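# Four arms uncover table objects and lay sheet flat

## Task

Working with the four arms, pull the dust sheet off the objects on the table and lay it out flat on the tabletop, away from those objects and with no part hanging off the table. The table's centre is at x = 0, y = 0 and its surface at z = 0.72 m in the scene frame, and each corner of the sheet carries a foam knob. At the end, release the sheet and move the arms away. It only counts if the sheet stays in place without any robot holding it. Every object that ends up shifted, leaning or knocked over counts against the result.

## Robot and tools

Robots: four identical i2rt Big YAM arms named arm1, arm2, arm3 and arm4, all fixed to one table. Each has six revolute joints, a two-finger gripper and a wrist camera. When joints 1 and 6 are at 0 and the hand is level and pointing forward, that camera sits on top of the hand and looks toward the fingertips. Two more cameras, cam_high and cam_room_a, are mounted in the room. The hand reaches roughly 1.0 m from the joint-1 axis. The joints move at different speeds, so the path between two postures can curve widely.

Frames: there is one shared scene frame. Its origin is on the floor and +z points up. The table centre is at x = 0, y = 0 and the tabletop is at z = 0.72 m. "hand" is the point midway between the fingertips (URDF link pinch). Its z axis runs along the fingers, and the fingers open and close along its y axis. No output line prints the feet poses. Camera calibrations (OpenCV K, distortion, T_world_to_cam) are given per camera and can be slightly off. Wrist-camera poses are computed from the joint readings.

execute_actions(actions, cameras): actions is a list holding one action or none. An action is an object keyed by robot name ("arm1" to "arm4"). Each key holds {"joints": {...}}, a separate set for each arm. The joints are named joint1_rad to joint6_rad plus gripper_m. Every value is an absolute target, not an offset. Joints are in radians and the gripper is in metres. Ranges:
- joint1_rad: -2.879 to 2.879. Turns the arm about its foot; positive is counter-clockwise seen from above; 0 faces the way the foot faces.
- joint2_rad: 0 to 3.141. Shoulder; 0 has the upper arm pointing back, near level; increasing lifts it up and then forward.
- joint3_rad: 0 to 3.019. Elbow; 0 is folded; increasing opens it.
- joint4_rad: -1.692 to 1.57. Hand pitch; positive tilts the fingers up.
- joint5_rad: -1.57 to 1.57. Sideways hand swing; positive is toward the arm's right.
- joint6_rad: -2.094 to 2.094. Hand roll; positive is clockwise seen from behind the hand.
- gripper_m: 0 to 0.093. The gap between the fingertips; grip force is roughly 50 to 62 N per pad.
The done tolerances are ±0.045, 0.14, 0.09, 0.055, 0.03, 0.035 rad and ±0.003 m. Motions named in one action all begin together. Any joint or arm you leave out may keep pushing toward its earlier target. An unknown key or an out-of-range number rejects the whole call, and nothing moves. cameras takes a list of names or "all"; null or omitted means all cameras, and [] means none. An empty actions list just reports state and images.

wait(seconds 0 to 10): gives no new command and returns the same report.
zoom_image(camera, region [x0,y0,x1,y1] in pixels, region at most 504x504): gives an enlarged view of that camera's latest image.
read_manual(section "licences"): returns licence text only.
finished_scene(scene): ends the scene for good and reports success.

Result lines: joint_positions, joint torques (these carry offsets and noise and are nonzero even in free air), and joint_status for each commanded joint. "off_target" means the joint stopped short and may still be pushing. After "contact_stop" or "time_out", the joint holds where it stopped, although a timed-out joint can keep a target nearby and continue to push; on_its_own lists it, and "held at" there means the target, not the actual position. "joint command not followed" (with a cause line) means the self/inter-arm clearance check blocked that arm's joint targets. The gripper target in that action still runs, and the blocked targets may be retried in later actions. To stop a joint from pushing, command its reported position. "pictures" names the cameras in image order. MOTOR HOT appears from 85 °C. At 100 °C an OVER-TEMPERATURE FAULT drops that arm and marks its joints limit_stop_at_motor_heat; send those targets again once it recovers. If one call reports a stop, your later motion calls in the same reply are skipped.

Cautions: the arms keep pushing on contact and can push hard, which also heats the motors, even while you are thinking. Hard presses between robots end the run, and the clearance check can react too late; between arms it ignores fingers, gripper housings and wrist cameras. Never knock a rigid object out of the work area, and don't bump, tilt or drag the objects under the sheet. Grip the corner knobs and lift the sheet clear before moving it. Avoid drops, slips and slamming. Loose objects may get pushed briefly now and then. When the sheet lies flat, open the grippers and retract the arms.

Each tool is called after "Request:" as name(argument=value, ...), one argument or row to a line, values as JSON.

## Session

Request:
execute_actions(
  actions=[],
)

Scene clock: 0.00 s.
Joint torques (N m, as the arm reports them, + toward a larger angle): no reading
arm1.joint_positions: joint1_rad=-0.194 joint2_rad=+0.410 joint3_rad=+1.489 joint4_rad=-1.350 joint5_rad=-0.292 joint6_rad=+0.724 gripper_m=+0.094
arm1.joint_status: not commanded
arm1.hand: x=+0.2816 y=+0.5664 z=+1.3681 quat_wxyz=(-0.544, -0.757, -0.241, +0.271) (m; scene frame)
arm2.joint_positions: joint1_rad=+0.249 joint2_rad=+0.271 joint3_rad=+1.696 joint4_rad=-1.424 joint5_rad=+0.262 joint6_rad=+0.039 gripper_m=+0.095
arm2.joint_status: not commanded
arm2.hand: x=-0.4975 y=+0.7663 z=+1.4469 quat_wxyz=(-0.541, -0.475, -0.523, +0.456) (m; scene frame)
arm3.joint_positions: joint1_rad=+0.208 joint2_rad=+0.383 joint3_rad=+1.495 joint4_rad=-1.503 joint5_rad=+0.050 joint6_rad=+0.437 gripper_m=+0.094
arm3.joint_status: not commanded
arm3.hand: x=-0.4558 y=-0.6082 z=+1.3680 quat_wxyz=(-0.354, +0.379, -0.737, -0.433) (m; scene frame)
arm4.joint_positions: joint1_rad=-0.076 joint2_rad=+0.422 joint3_rad=+1.487 joint4_rad=-1.226 joint5_rad=+0.169 joint6_rad=-0.597 gripper_m=+0.094
arm4.joint_status: not commanded
arm4.hand: x=+0.3110 y=-0.6658 z=+1.4432 quat_wxyz=(-0.596, +0.652, -0.394, -0.254) (m; scene frame)
pictures: arm1_cam_wrist, arm2_cam_wrist, arm3_cam_wrist, arm4_cam_wrist, cam_high, cam_room_a
Images, in order (width x height): arm1_cam_wrist 616x616, arm2_cam_wrist 616x616, arm3_cam_wrist 616x616, arm4_cam_wrist 616x616, cam_high 504x504, cam_room_a 504x504.

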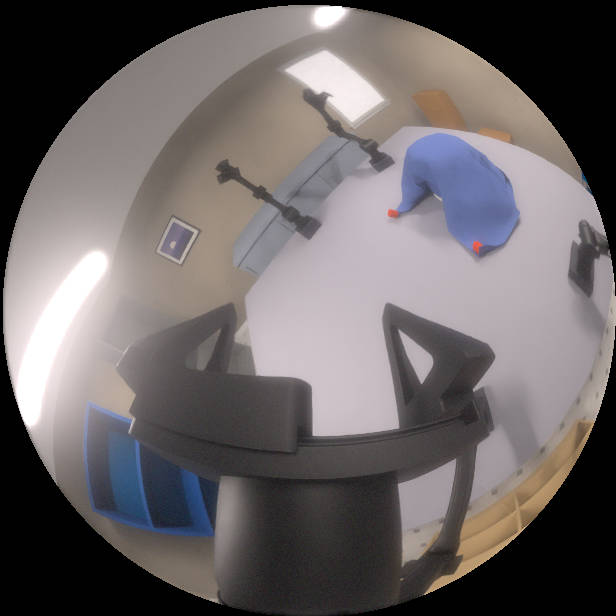

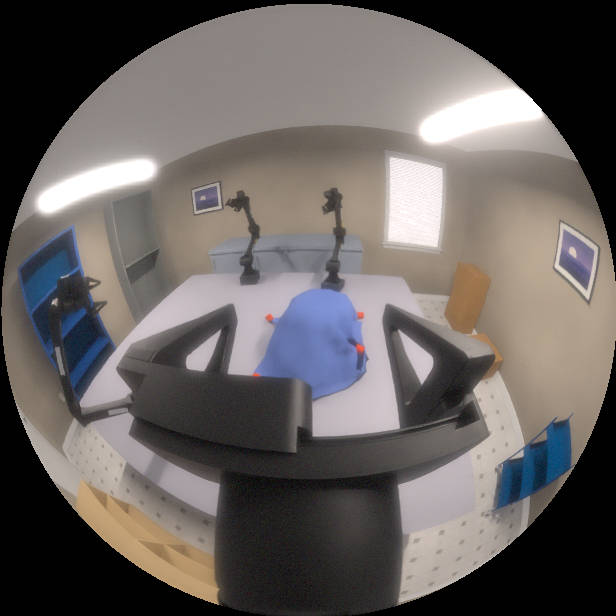

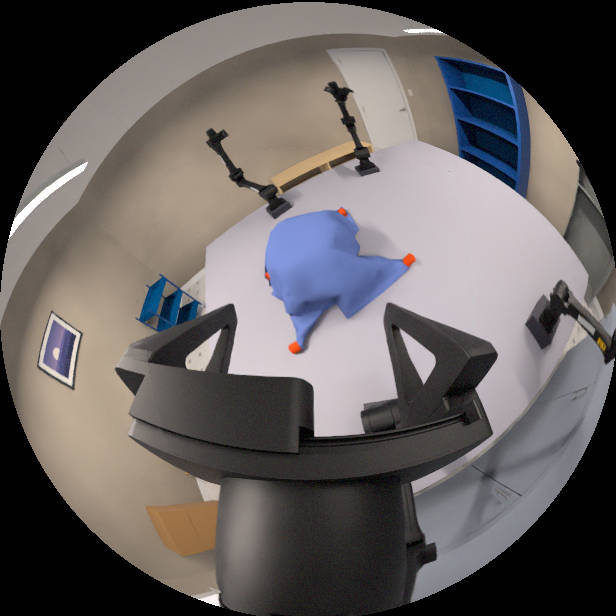

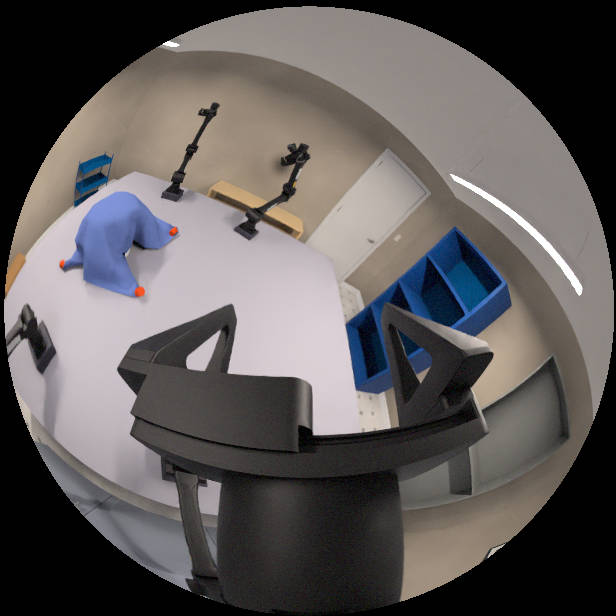

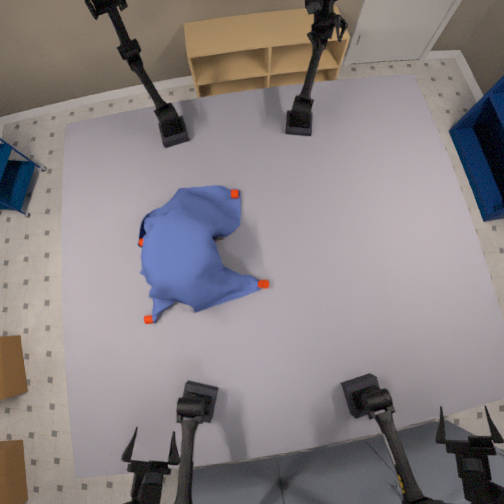

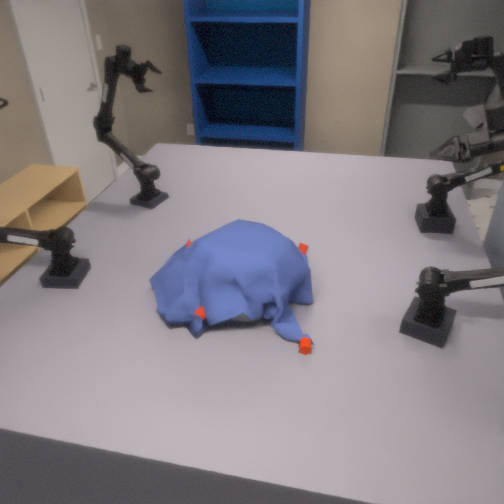

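Request:
execute_actions(
  actions=[
    {"arm1":{"joints":{"joint1_rad":0,"joint2_rad":1.2,"joint3_rad":1.3,"joint4_rad":-1.6,"joint5_rad":0,"joint6_rad":0}},"arm2":{"joints":{"joint1_rad":0,"joint2_rad":1.2,"joint3_rad":1.3,"joint4_rad":-1.6,"joint5_rad":0,"joint6_rad":0}},"arm3":{"joints":{"joint1_rad":0,"joint2_rad":1.2,"joint3_rad":1.3,"joint4_rad":-1.6,"joint5_rad":0,"joint6_rad":0}},"arm4":{"joints":{"joint1_rad":0,"joint2_rad":1.2,"joint3_rad":1.3,"joint4_rad":-1.6,"joint5_rad":0,"joint6_rad":0}}},
  ],
)

Scene clock: 57.20 s.
Joint torques (N m, as the arm reports them, + toward a larger angle): arm1=[-0.54 -7.24  9.73 -0.06  0.08 -0.13] | arm2=[ 0.44 -7.4  10.66 -0.41 -0.13 -0.04] | arm3=[ 0.5  -7.65 10.79  0.08 -0.05 -0.22] | arm4=[ 1.87 -5.5   8.92  0.28 -0.08  0.17]
arm1.joint_positions: joint1_rad=-0.008 joint2_rad=+1.198 joint3_rad=+1.299 joint4_rad=-1.589 joint5_rad=-0.003 joint6_rad=+0.009 gripper_m=+0.094
arm1.joint_status: all done
arm1.hand: x=+0.1938 y=+0.3553 z=+1.0521 quat_wxyz=(-0.023, -0.798, -0.602, +0.031) (m; scene frame)
arm2.joint_positions: joint1_rad=+0.004 joint2_rad=+1.197 joint3_rad=+1.271 joint4_rad=-1.591 joint5_rad=+0.002 joint6_rad=+0.015 gripper_m=+0.095
arm2.joint_status: all done
arm2.hand: x=-0.3950 y=+0.4194 z=+1.0623 quat_wxyz=(-0.019, -0.657, -0.753, +0.019) (m; scene frame)
arm3.joint_positions: joint1_rad=+0.005 joint2_rad=+1.206 joint3_rad=+1.294 joint4_rad=-1.593 joint5_rad=+0.002 joint6_rad=+0.014 gripper_m=+0.094
arm3.joint_status: all done
arm3.hand: x=-0.3548 y=-0.3718 z=+1.0828 quat_wxyz=(-0.032, +0.564, -0.825, -0.019) (m; scene frame)
arm4.joint_positions: joint1_rad=-0.003 joint2_rad=+1.193 joint3_rad=+1.294 joint4_rad=-1.583 joint5_rad=+0.002 joint6_rad=-0.008 gripper_m=+0.094
arm4.joint_status: all done
arm4.hand: x=+0.2505 y=-0.4515 z=+1.1020 quat_wxyz=(-0.030, +0.745, -0.666, -0.032) (m; scene frame)
pictures: arm1_cam_wrist, arm2_cam_wrist, arm3_cam_wrist, arm4_cam_wrist, cam_high, cam_room_a
camera_calibration (this result's frames):
arm1_cam_wrist: T_world_to_cam=[[-0.964135, 0.265249, -0.00926272, 0.103559], [0.220979, 0.821574, 0.525533, -0.880692], [0.147007, 0.504638, -0.850723, 0.811657], [0, 0, 0, 1]] pos_world=[0.17514, 0.286491, 1.15429]
arm2_cam_wrist: T_world_to_cam=[[-0.993442, -0.113722, -0.0118157, -0.325355], [-0.102059, 0.835448, 0.54001, -0.965145], [-0.0515395, 0.537675, -0.841576, 0.776386], [0, 0, 0, 1]] pos_world=[-0.381708, 0.351885, 1.17073]
arm3_cam_wrist: T_world_to_cam=[[0.932156, -0.362052, 0.00171935, 0.196942], [-0.312326, -0.801709, 0.509622, -0.952003], [-0.183131, -0.475584, -0.860397, 0.815211], [0, 0, 0, 1]] pos_world=[-0.331626, -0.304225, 1.18623]
arm4_cam_wrist: T_world_to_cam=[[0.994437, 0.105257, 0.0038923, -0.20219], [0.0890141, -0.859584, 0.503182, -0.956502], [0.0563093, -0.500036, -0.864172, 0.833864], [0, 0, 0, 1]] pos_world=[0.239253, -0.383949, 1.20268]
Images, in order (width x height): arm1_cam_wrist 616x616, arm2_cam_wrist 616x616, arm3_cam_wrist 616x616, arm4_cam_wrist 616x616, cam_high 504x504, cam_room_a 504x504.

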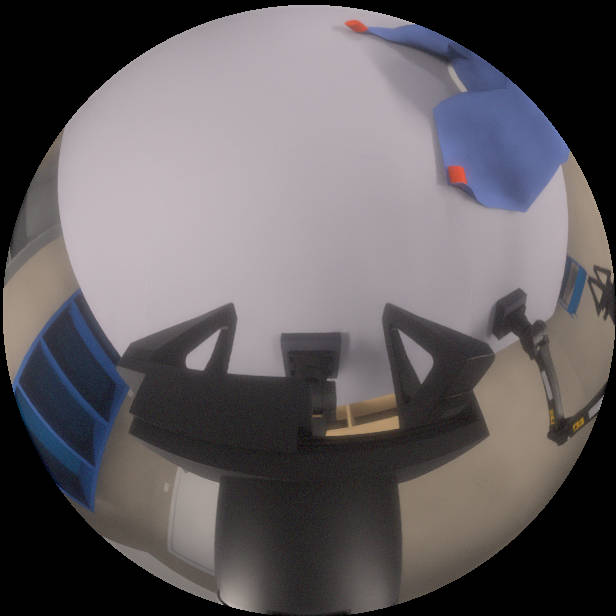

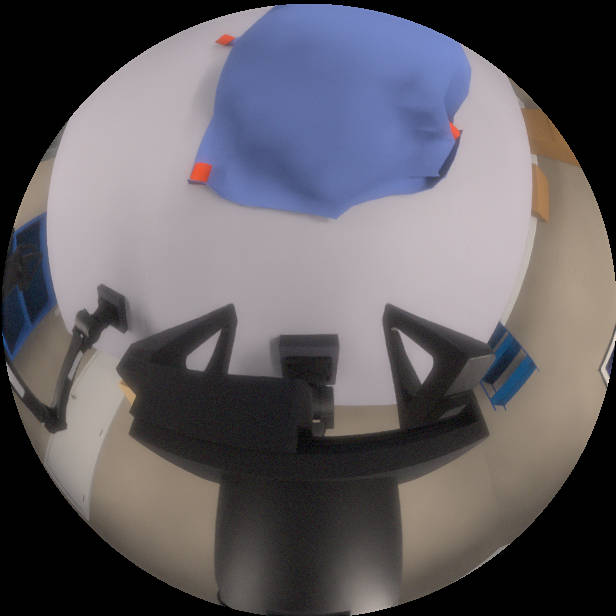

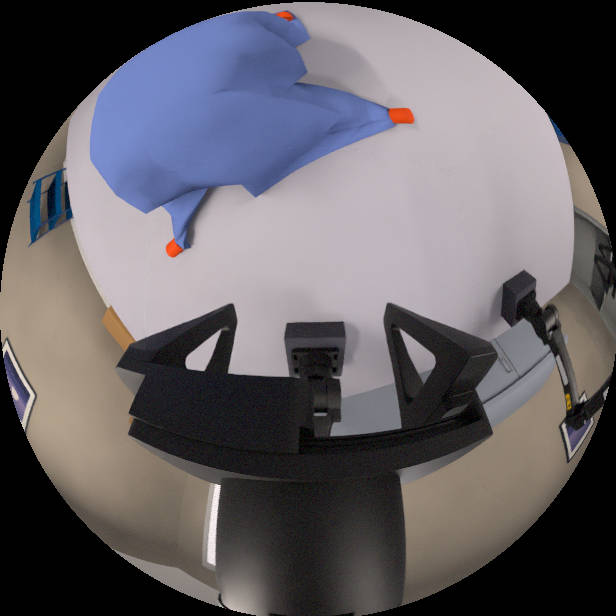

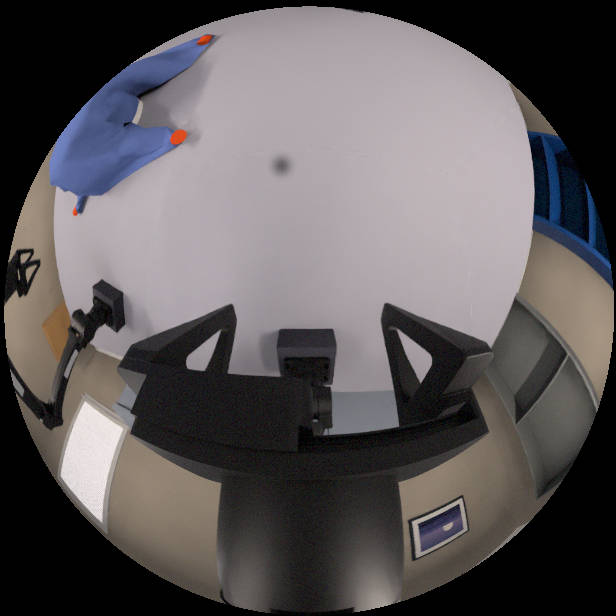

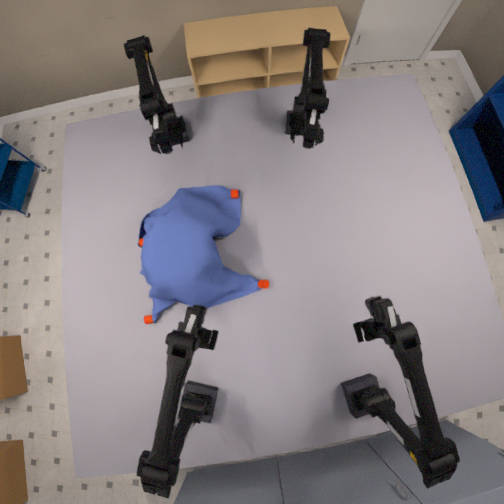

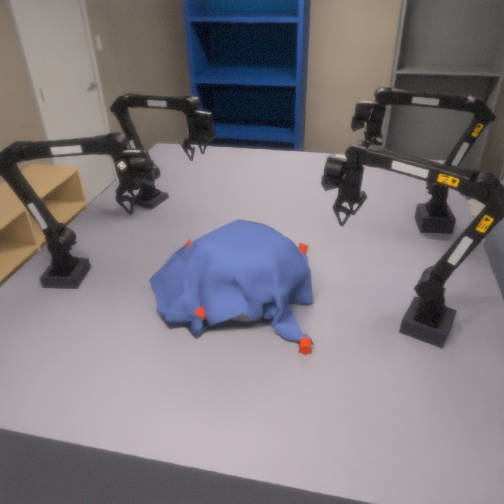

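Request:
zoom_image(
  camera="cam_room_a",
  region=[130, 200, 350, 370],
)

Request:
zoom_image(
  camera="cam_high",
  region=[110, 170, 290, 340],
)

Region (130, 200, 350, 370) of cam_room_a's 504x504 image, scaled by 2.291, with more detail than that image has; it fills the top 389 rows of this view, and the rest is white.

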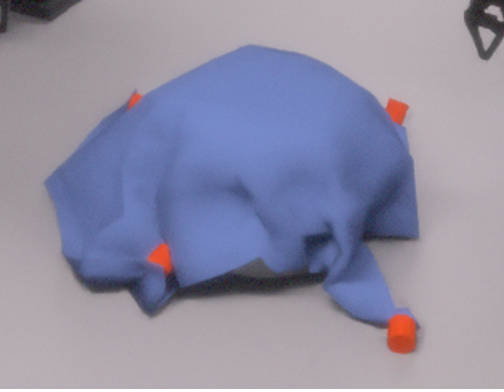

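Region (110, 170, 290, 340) of cam_high's 504x504 image, scaled by 2.800, with more detail than that image has.

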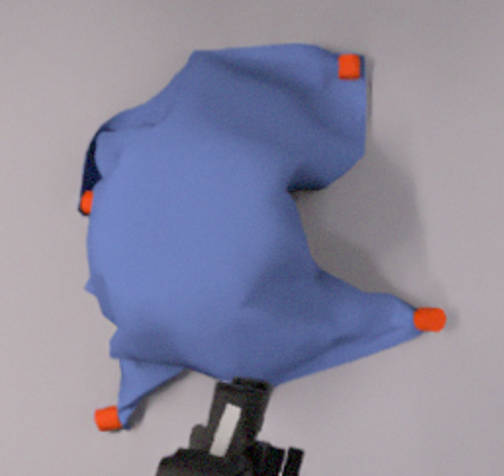

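Request:
execute_actions(
  actions=[
    {"arm1":{"joints":{"joint1_rad":-0.602,"joint2_rad":1.89,"joint3_rad":1.564,"joint4_rad":-1.245,"joint5_rad":0,"joint6_rad":0.88}},"arm2":{"joints":{"joint1_rad":-0.499,"joint2_rad":2.191,"joint3_rad":2.258,"joint4_rad":-1.638,"joint5_rad":0,"joint6_rad":1.22}},"arm3":{"joints":{"joint1_rad":0.782,"joint2_rad":1.698,"joint3_rad":1.19,"joint4_rad":-1.063,"joint5_rad":0,"joint6_rad":-1.15}},"arm4":{"joints":{"joint1_rad":0.431,"joint2_rad":2.333,"joint3_rad":2.171,"joint4_rad":-1.409,"joint5_rad":0,"joint6_rad":-0.86}}},
  ],
)

Scene clock: 124.50 s.
Joint torques (N m, as the arm reports them, + toward a larger angle): arm1=[ -0.85 -18.97   9.49   0.19   0.02   0.06] | arm2=[  0.24 -23.6   11.89  -0.37   0.08   0.27] | arm3=[  0.14 -13.73   8.92   0.53  -0.03  -0.24] | arm4=[  1.73 -23.33  11.91   0.9   -0.03   0.01]
arm1.joint_positions: joint1_rad=-0.608 joint2_rad=+1.899 joint3_rad=+1.550 joint4_rad=-1.252 joint5_rad=+0.000 joint6_rad=+0.871 gripper_m=+0.094
arm1.joint_status: all done
arm1.hand: x=-0.1421 y=+0.3307 z=+0.8418 quat_wxyz=(+0.013, -0.996, +0.085, -0.009) (m; scene frame)
arm2.joint_positions: joint1_rad=-0.501 joint2_rad=+2.210 joint3_rad=+2.210 joint4_rad=-1.635 joint5_rad=+0.000 joint6_rad=+1.205 gripper_m=+0.095
arm2.joint_status: all done
arm2.hand: x=-0.6778 y=+0.1297 z=+0.9206 quat_wxyz=(+0.030, -0.999, -0.006, -0.010) (m; scene frame)
arm3.joint_positions: joint1_rad=+0.790 joint2_rad=+1.709 joint3_rad=+1.187 joint4_rad=-1.072 joint5_rad=-0.001 joint6_rad=-1.136 gripper_m=+0.094
arm3.joint_status: all done
arm3.hand: x=-0.6683 y=-0.2700 z=+0.8442 quat_wxyz=(+0.008, +1.000, -0.004, +0.008) (m; scene frame)
arm4.joint_positions: joint1_rad=+0.432 joint2_rad=+2.353 joint3_rad=+2.118 joint4_rad=-1.418 joint5_rad=+0.000 joint6_rad=-0.852 gripper_m=+0.094
arm4.joint_status: all done
arm4.hand: x=-0.0669 y=-0.2059 z=+0.8180 quat_wxyz=(+0.034, +0.995, -0.090, +0.024) (m; scene frame)
pictures: arm1_cam_wrist, arm2_cam_wrist, arm3_cam_wrist, arm4_cam_wrist, cam_high, cam_room_a
camera_calibration (this result's frames):
arm1_cam_wrist: T_world_to_cam=[[0.159409, 0.987045, 0.0181691, -0.317871], [0.785448, -0.137957, 0.603357, -0.343677], [0.598047, -0.0819094, -0.797264, 0.907591], [0, 0, 0, 1]] pos_world=[-0.222171, 0.34068, 0.936725]
arm2_cam_wrist: T_world_to_cam=[[0.0109228, 0.998863, 0.0464086, -0.158154], [0.799073, -0.0366204, 0.600117, -0.00683614], [0.601134, 0.0305289, -0.798565, 1.26694], [0, 0, 0, 1]] pos_world=[-0.754408, 0.119046, 1.02317]
arm3_cam_wrist: T_world_to_cam=[[0.00687598, 0.999783, -0.0196869, 0.293808], [0.811411, 0.00592797, 0.584445, 0.0591519], [0.584435, -0.0199928, -0.811194, 1.19535], [0, 0, 0, 1]] pos_world=[-0.748621, -0.270196, 0.940873]
arm4_cam_wrist: T_world_to_cam=[[0.186043, 0.980668, -0.0606483, 0.267621], [0.777008, -0.109065, 0.61997, -0.469208], [0.60137, -0.162465, -0.782278, 0.768008], [0, 0, 0, 1]] pos_world=[-0.147067, -0.188847, 0.907921]
Images, in order (width x height): arm1_cam_wrist 616x616, arm2_cam_wrist 616x616, arm3_cam_wrist 616x616, arm4_cam_wrist 616x616, cam_high 504x504, cam_room_a 504x504.

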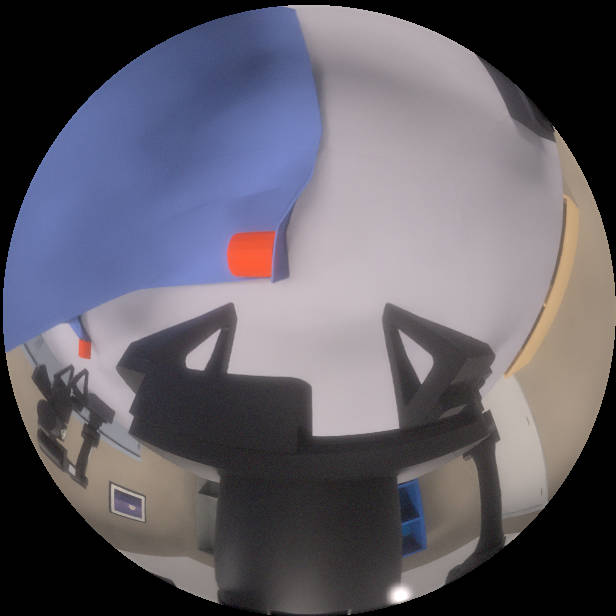

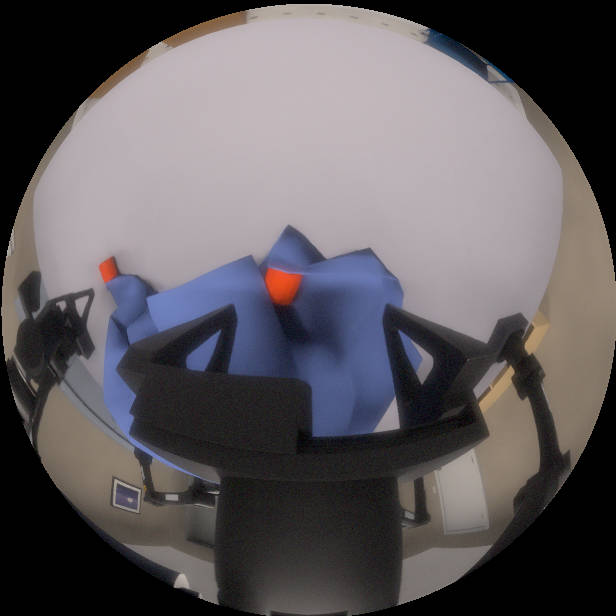

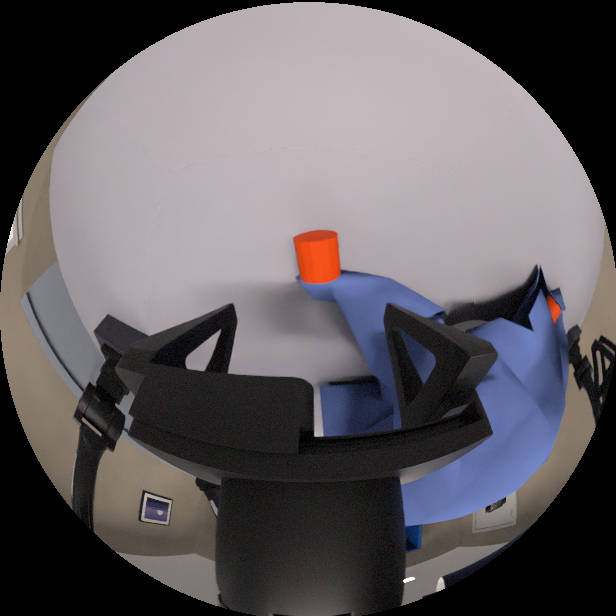

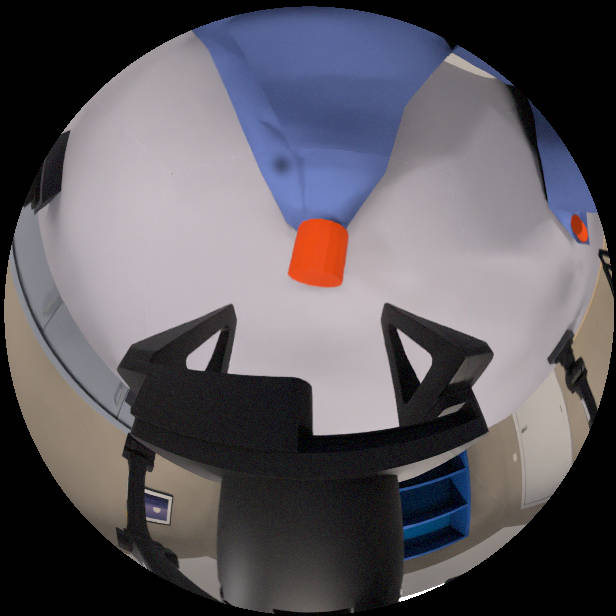

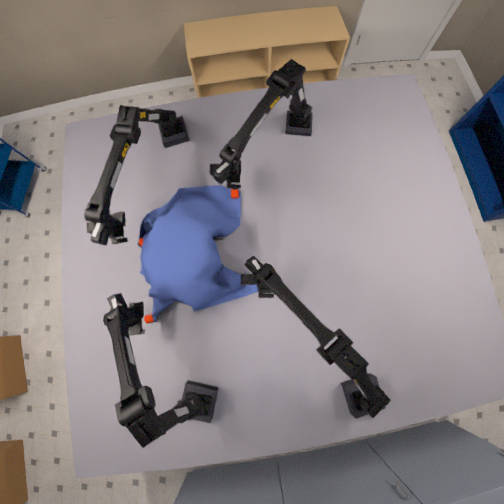

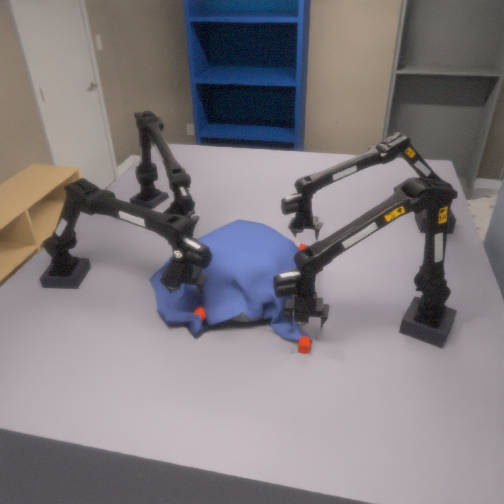

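Request:
execute_actions(
  actions=[
    {"arm1":{"joints":{"joint1_rad":-0.552,"joint2_rad":2.0,"joint3_rad":1.69,"joint4_rad":-1.232,"joint5_rad":0,"joint6_rad":-0.66}},"arm2":{"joints":{"joint1_rad":-0.518,"joint2_rad":2.195,"joint3_rad":2.05,"joint4_rad":-1.367,"joint5_rad":-0.4,"joint6_rad":1.22}},"arm3":{"joints":{"joint1_rad":0.782,"joint2_rad":1.84,"joint3_rad":1.11,"joint4_rad":-0.827,"joint5_rad":0,"joint6_rad":-1.15}},"arm4":{"joints":{"joint1_rad":0.447,"joint2_rad":2.355,"joint3_rad":2.02,"joint4_rad":-1.183,"joint5_rad":0,"joint6_rad":-0.8}}},
  ],
)

Scene clock: 167.93 s.
Joint torques (N m, as the arm reports them, + toward a larger angle): arm1=[ -2.58 -18.8   12.25   0.29  -0.03  -0.15] | arm2=[  0.53 -23.13   9.45   0.19  -0.28   0.28] | arm3=[  0.23 -14.48   7.82   0.59  -0.03  -0.22] | arm4=[  2.01 -21.3    8.13   1.47  -0.04   0.16]
arm1.joint_positions: joint1_rad=-0.549 joint2_rad=+1.978 joint3_rad=+1.645 joint4_rad=-1.238 joint5_rad=+0.000 joint6_rad=-0.650 gripper_m=+0.094
arm1.joint_status: all done
arm1.hand: x=-0.1456 y=+0.2821 z=+0.8315 quat_wxyz=(+0.003, -0.761, -0.648, -0.001) (m; scene frame)
arm2.joint_positions: joint1_rad=-0.513 joint2_rad=+2.205 joint3_rad=+2.036 joint4_rad=-1.379 joint5_rad=-0.398 joint6_rad=+1.206 gripper_m=+0.095
arm2.joint_status: all done
arm2.hand: x=-0.6282 y=+0.0952 z=+0.8706 quat_wxyz=(-0.081, -0.980, -0.002, -0.180) (m; scene frame)
arm3.joint_positions: joint1_rad=+0.790 joint2_rad=+1.852 joint3_rad=+1.104 joint4_rad=-0.836 joint5_rad=-0.001 joint6_rad=-1.137 gripper_m=+0.094
arm3.joint_status: all done
arm3.hand: x=-0.6686 y=-0.2676 z=+0.7542 quat_wxyz=(+0.004, +1.000, -0.004, +0.006) (m; scene frame)
arm4.joint_positions: joint1_rad=+0.442 joint2_rad=+2.353 joint3_rad=+2.018 joint4_rad=-1.202 joint5_rad=+0.000 joint6_rad=-0.808 gripper_m=+0.094
arm4.joint_status: all done
arm4.hand: x=-0.0825 y=-0.1945 z=+0.7806 quat_wxyz=(-0.013, +0.994, -0.107, -0.010) (m; scene frame)
pictures: arm1_cam_wrist, arm2_cam_wrist, arm3_cam_wrist, arm4_cam_wrist, cam_high, cam_room_a
camera_calibration (this result's frames):
arm1_cam_wrist: T_world_to_cam=[[-0.988554, 0.150687, -0.00732767, -0.17919], [0.116792, 0.795127, 0.59509, -0.695079], [0.0954991, 0.587423, -0.803625, 0.640829], [0, 0, 0, 1]] pos_world=[-0.157158, 0.20324, 0.927308]
arm2_cam_wrist: T_world_to_cam=[[0.0517758, 0.984964, -0.164822, 0.0889784], [0.552045, 0.109306, 0.826619, -0.384024], [0.832205, -0.133788, -0.538085, 1.13229], [0, 0, 0, 1]] pos_world=[-0.734903, 0.105821, 0.941373]
arm3_cam_wrist: T_world_to_cam=[[0.0063472, 0.999923, -0.0106921, 0.282494], [0.813805, 0.00104826, 0.581137, 0.114781], [0.581103, -0.0123899, -0.813735, 1.12421], [0, 0, 0, 1]] pos_world=[-0.748485, -0.268664, 0.851128]
arm4_cam_wrist: T_world_to_cam=[[0.218322, 0.975546, 0.0254163, 0.191554], [0.806723, -0.195073, 0.557804, -0.398427], [0.549121, -0.101277, -0.829583, 0.794547], [0, 0, 0, 1]] pos_world=[-0.156703, -0.184122, 0.876518]
Images, in order (width x height): arm1_cam_wrist 616x616, arm2_cam_wrist 616x616, arm3_cam_wrist 616x616, arm4_cam_wrist 616x616, cam_high 504x504, cam_room_a 504x504.

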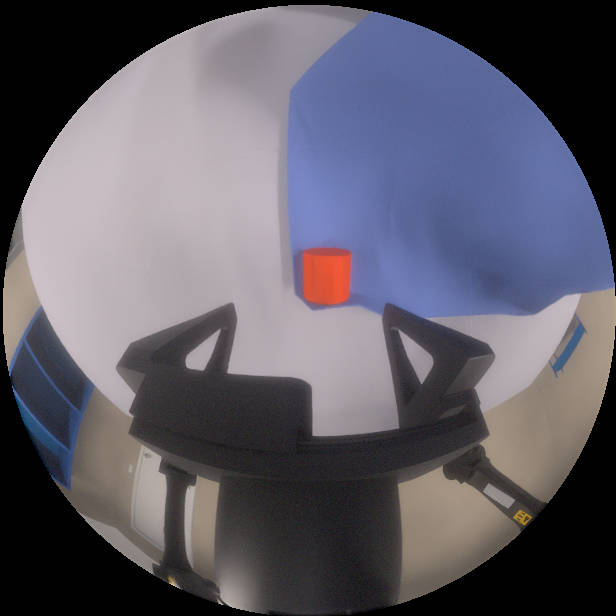

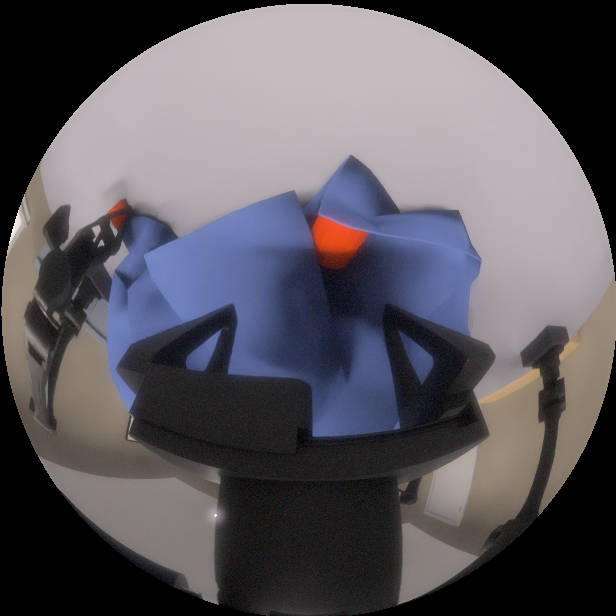

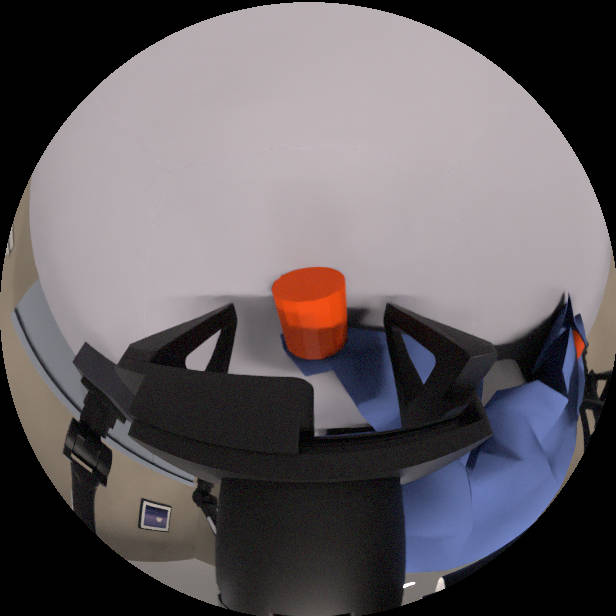

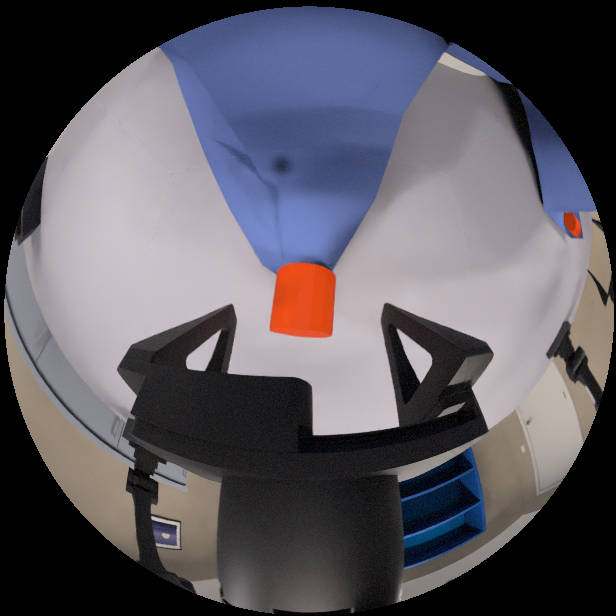

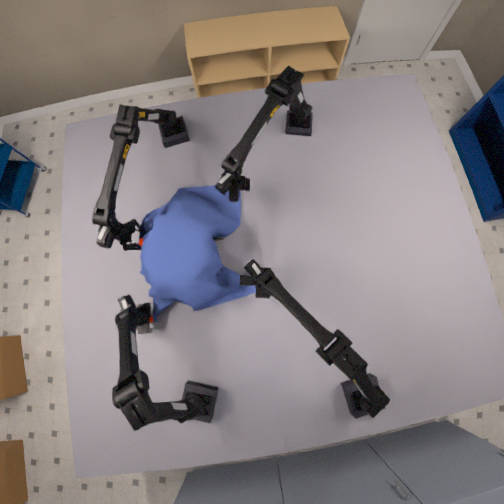

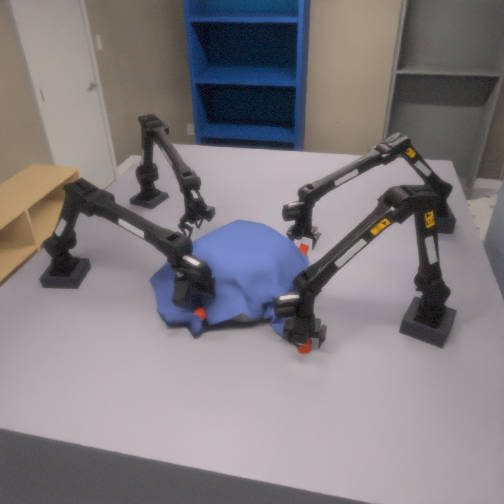

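Request:
execute_actions(
  actions=[
    {"arm1":{"joints":{"joint1_rad":-0.588,"joint2_rad":2.04,"joint3_rad":1.56,"joint4_rad":-1.07}},"arm2":{"joints":{"joint1_rad":-0.522,"joint2_rad":2.245,"joint3_rad":1.91,"joint4_rad":-1.2}},"arm3":{"joints":{"joint1_rad":0.768,"joint2_rad":1.85,"joint3_rad":1.09,"joint4_rad":-0.79}},"arm4":{"joints":{"joint1_rad":0.428,"joint2_rad":2.365,"joint3_rad":1.985,"joint4_rad":-1.165}}},
  ],
)

Scene clock: 194.13 s.
Joint torques (N m, as the arm reports them, + toward a larger angle): arm1=[ -2.16 -18.92   7.82   0.3   -0.01  -0.12] | arm2=[ -0.81 -23.35   9.03   0.2   -0.28   0.23] | arm3=[  0.37 -13.72   6.85   0.64  -0.03  -0.22] | arm4=[  1.34 -20.4    7.36   1.52  -0.04   0.17]
arm1.joint_positions: joint1_rad=-0.587 joint2_rad=+2.024 joint3_rad=+1.564 joint4_rad=-1.082 joint5_rad=+0.000 joint6_rad=-0.651 gripper_m=+0.094
arm1.joint_status: all done
arm1.hand: x=-0.1632 y=+0.2969 z=+0.7766 quat_wxyz=(+0.002, -0.773, -0.634, +0.013) (m; scene frame)
arm2.joint_positions: joint1_rad=-0.513 joint2_rad=+2.260 joint3_rad=+1.894 joint4_rad=-1.212 joint5_rad=-0.398 joint6_rad=+1.206 gripper_m=+0.095
arm2.joint_status: all done
arm2.hand: x=-0.6239 y=+0.1068 z=+0.7828 quat_wxyz=(-0.068, -0.980, +0.001, -0.185) (m; scene frame)
arm3.joint_positions: joint1_rad=+0.774 joint2_rad=+1.852 joint3_rad=+1.096 joint4_rad=-0.800 joint5_rad=-0.001 joint6_rad=-1.137 gripper_m=+0.094
arm3.joint_status: all done
arm3.hand: x=-0.6636 y=-0.2601 z=+0.7520 quat_wxyz=(-0.009, +1.000, -0.012, +0.000) (m; scene frame)
arm4.joint_positions: joint1_rad=+0.433 joint2_rad=+2.353 joint3_rad=+1.989 joint4_rad=-1.183 joint5_rad=+0.000 joint6_rad=-0.808 gripper_m=+0.094
arm4.joint_status: all done
arm4.hand: x=-0.0736 y=-0.1963 z=+0.7703 quat_wxyz=(-0.009, +0.994, -0.112, -0.007) (m; scene frame)
pictures: arm1_cam_wrist, arm2_cam_wrist, arm3_cam_wrist, arm4_cam_wrist, cam_high, cam_room_a
camera_calibration (this result's frames):
arm1_cam_wrist: T_world_to_cam=[[-0.982367, 0.186657, 0.0106468, -0.222797], [0.15856, 0.801612, 0.576434, -0.652839], [0.0990611, 0.567958, -0.817074, 0.606463], [0, 0, 0, 1]] pos_world=[-0.175431, 0.220465, 0.874216]
arm2_cam_wrist: T_world_to_cam=[[0.0534435, 0.989036, -0.137667, 0.042214], [0.543138, 0.0868962, 0.835134, -0.32496], [0.837941, -0.119405, -0.532539, 1.08069], [0, 0, 0, 1]] pos_world=[-0.731313, 0.115526, 0.852708]
arm3_cam_wrist: T_world_to_cam=[[0.0221491, 0.999642, 0.0150405, 0.265993], [0.820267, -0.0267712, 0.571354, 0.116416], [0.571552, -0.000317763, -0.820566, 1.12161], [0, 0, 0, 1]] pos_world=[-0.742443, -0.262424, 0.84984]
arm4_cam_wrist: T_world_to_cam=[[0.2275, 0.973606, 0.0182873, 0.197435], [0.801969, -0.19798, 0.563604, -0.405612], [0.552349, -0.113554, -0.825843, 0.775828], [0, 0, 0, 1]] pos_world=[-0.148156, -0.184429, 0.865705]
Images, in order (width x height): arm1_cam_wrist 616x616, arm2_cam_wrist 616x616, arm3_cam_wrist 616x616, arm4_cam_wrist 616x616, cam_high 504x504, cam_room_a 504x504.

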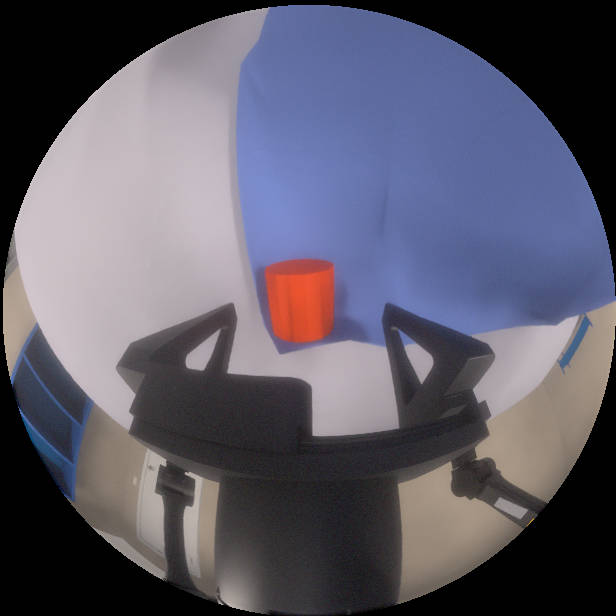

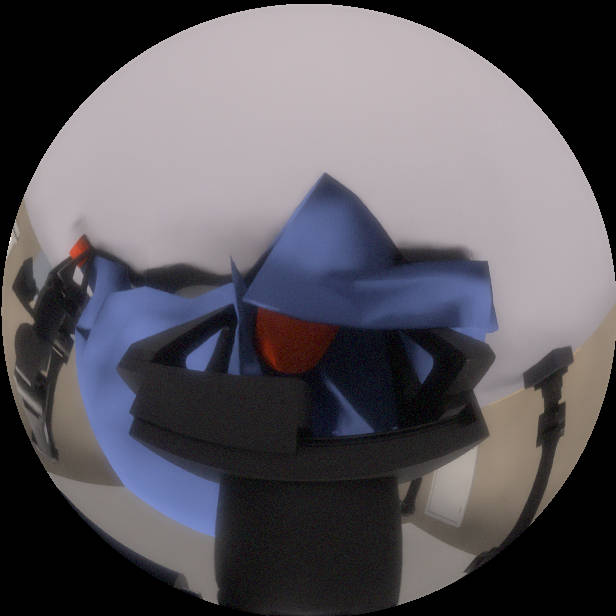

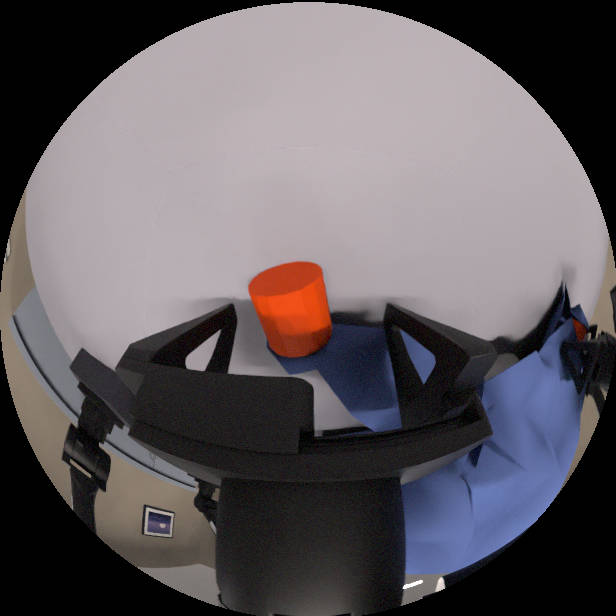

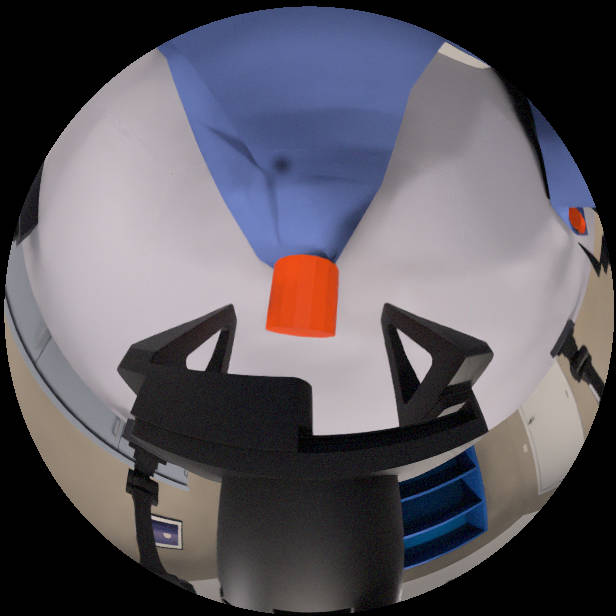

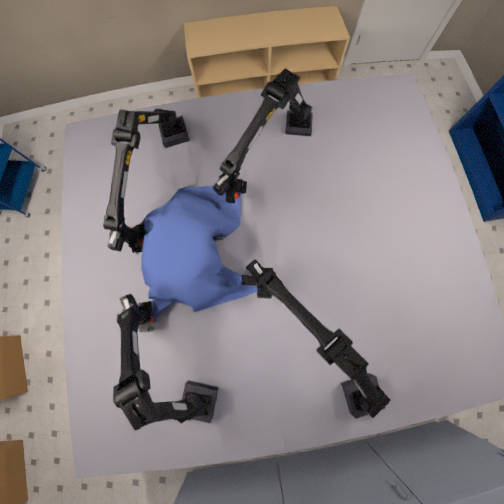

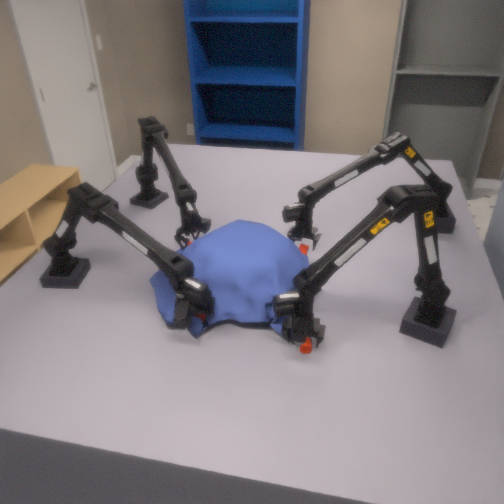

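Request:
execute_actions(
  actions=[
    {"arm1":{"joints":{"joint2_rad":2.08}},"arm2":{"joints":{"gripper_m":0.02}},"arm3":{"joints":{"joint2_rad":1.875}},"arm4":{"joints":{"joint2_rad":2.395}}},
  ],
  cameras=["arm1_cam_wrist","arm2_cam_wrist","arm3_cam_wrist","arm4_cam_wrist"],
)

Scene clock: 201.83 s.
Joint torques (N m, as the arm reports them, + toward a larger angle): arm1=[ -1.4  -18.74   7.59   0.21  -0.08  -0.05] | arm2=[  0.11 -22.97   9.08   0.07  -0.17   0.11] | arm3=[  0.36 -12.89   6.75   0.6   -0.03  -0.22] | arm4=[  1.29 -19.21   7.43   1.46  -0.05   0.16]
arm1.joint_positions: joint1_rad=-0.587 joint2_rad=+2.055 joint3_rad=+1.564 joint4_rad=-1.081 joint5_rad=+0.000 joint6_rad=-0.651 gripper_m=+0.094
arm1.joint_status: all done
arm1.hand: x=-0.1606 y=+0.2993 z=+0.7589 quat_wxyz=(+0.003, -0.773, -0.634, -0.002) (m; scene frame)
arm2.joint_positions: joint1_rad=-0.513 joint2_rad=+2.260 joint3_rad=+1.894 joint4_rad=-1.209 joint5_rad=-0.401 joint6_rad=+1.219 gripper_m=+0.041
arm2.joint_status: gripper_m off_target (ended at +0.041, target +0.020)
arm2.hand: x=-0.6236 y=+0.1061 z=+0.7830 quat_wxyz=(-0.069, -0.980, +0.007, -0.186) (m; scene frame)
arm3.joint_positions: joint1_rad=+0.774 joint2_rad=+1.860 joint3_rad=+1.096 joint4_rad=-0.800 joint5_rad=-0.001 joint6_rad=-1.137 gripper_m=+0.094
arm3.joint_status: all done
arm3.hand: x=-0.6631 y=-0.2612 z=+0.7484 quat_wxyz=(-0.006, +1.000, -0.012, +0.002) (m; scene frame)
arm4.joint_positions: joint1_rad=+0.433 joint2_rad=+2.369 joint3_rad=+1.989 joint4_rad=-1.183 joint5_rad=+0.000 joint6_rad=-0.808 gripper_m=+0.094
arm4.joint_status: all done
arm4.hand: x=-0.0722 y=-0.1986 z=+0.7594 quat_wxyz=(-0.003, +0.994, -0.112, -0.003) (m; scene frame)
pictures: arm1_cam_wrist, arm2_cam_wrist, arm3_cam_wrist, arm4_cam_wrist
camera_calibration (this result's frames):
arm1_cam_wrist: T_world_to_cam=[[-0.982366, 0.186796, -0.00807721, -0.206391], [0.145271, 0.789757, 0.59597, -0.658322], [0.117703, 0.584287, -0.802966, 0.577777], [0, 0, 0, 1]] pos_world=[-0.175123, 0.22088, 0.854608]
arm2_cam_wrist: T_world_to_cam=[[0.066127, 0.988473, -0.136196, 0.0497918], [0.541066, 0.079163, 0.837246, -0.327313], [0.838377, -0.129055, -0.529594, 1.07951], [0, 0, 0, 1]] pos_world=[-0.731227, 0.116009, 0.852522]
arm3_cam_wrist: T_world_to_cam=[[0.022181, 0.999724, 0.00776929, 0.27271], [0.818433, -0.0226207, 0.574156, 0.115769], [0.574173, -0.00637671, -0.818709, 1.11709], [0, 0, 0, 1]] pos_world=[-0.742203, -0.262892, 0.845985]
arm4_cam_wrist: T_world_to_cam=[[0.227389, 0.97378, 0.00677177, 0.208327], [0.797295, -0.190162, 0.572851, -0.406862], [0.559119, -0.124861, -0.819631, 0.759389], [0, 0, 0, 1]] pos_world=[-0.147571, -0.185417, 0.85408]
Images, in order (width x height): arm1_cam_wrist 616x616, arm2_cam_wrist 616x616, arm3_cam_wrist 616x616, arm4_cam_wrist 616x616.

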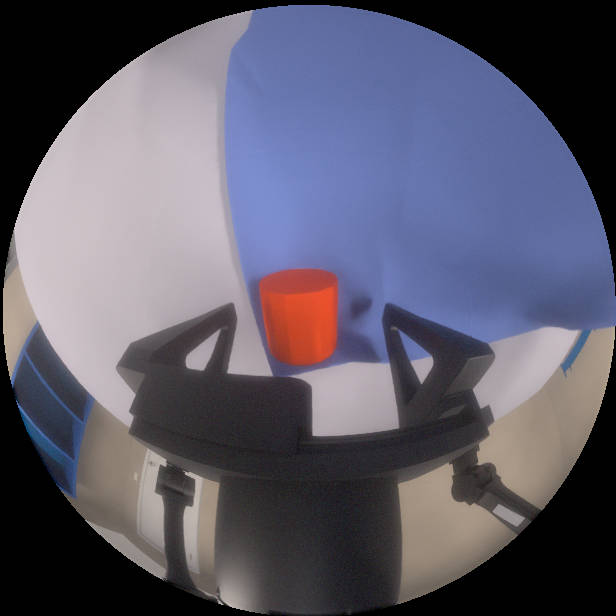

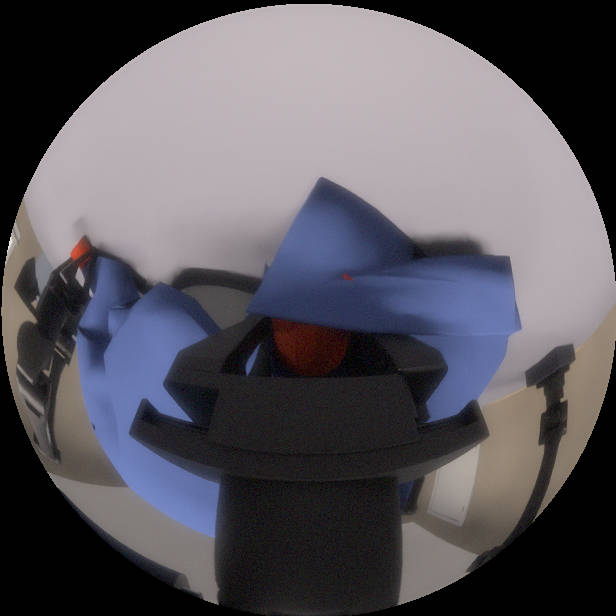

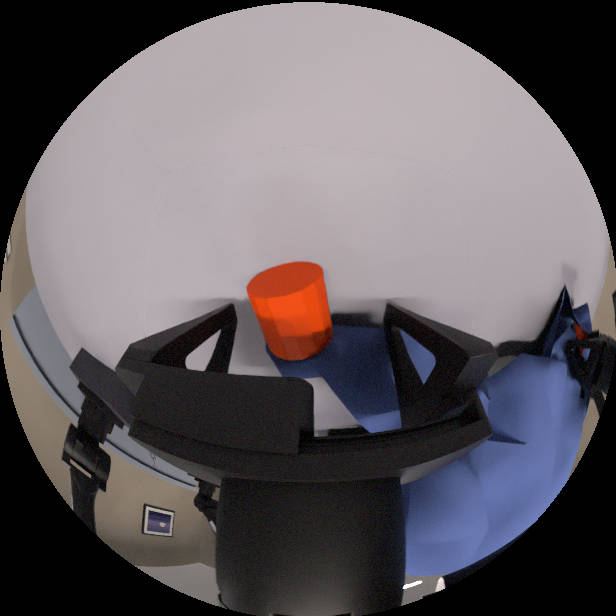

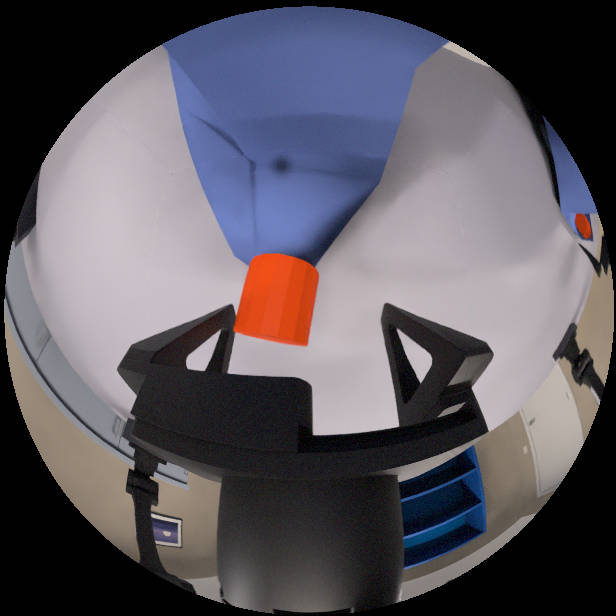

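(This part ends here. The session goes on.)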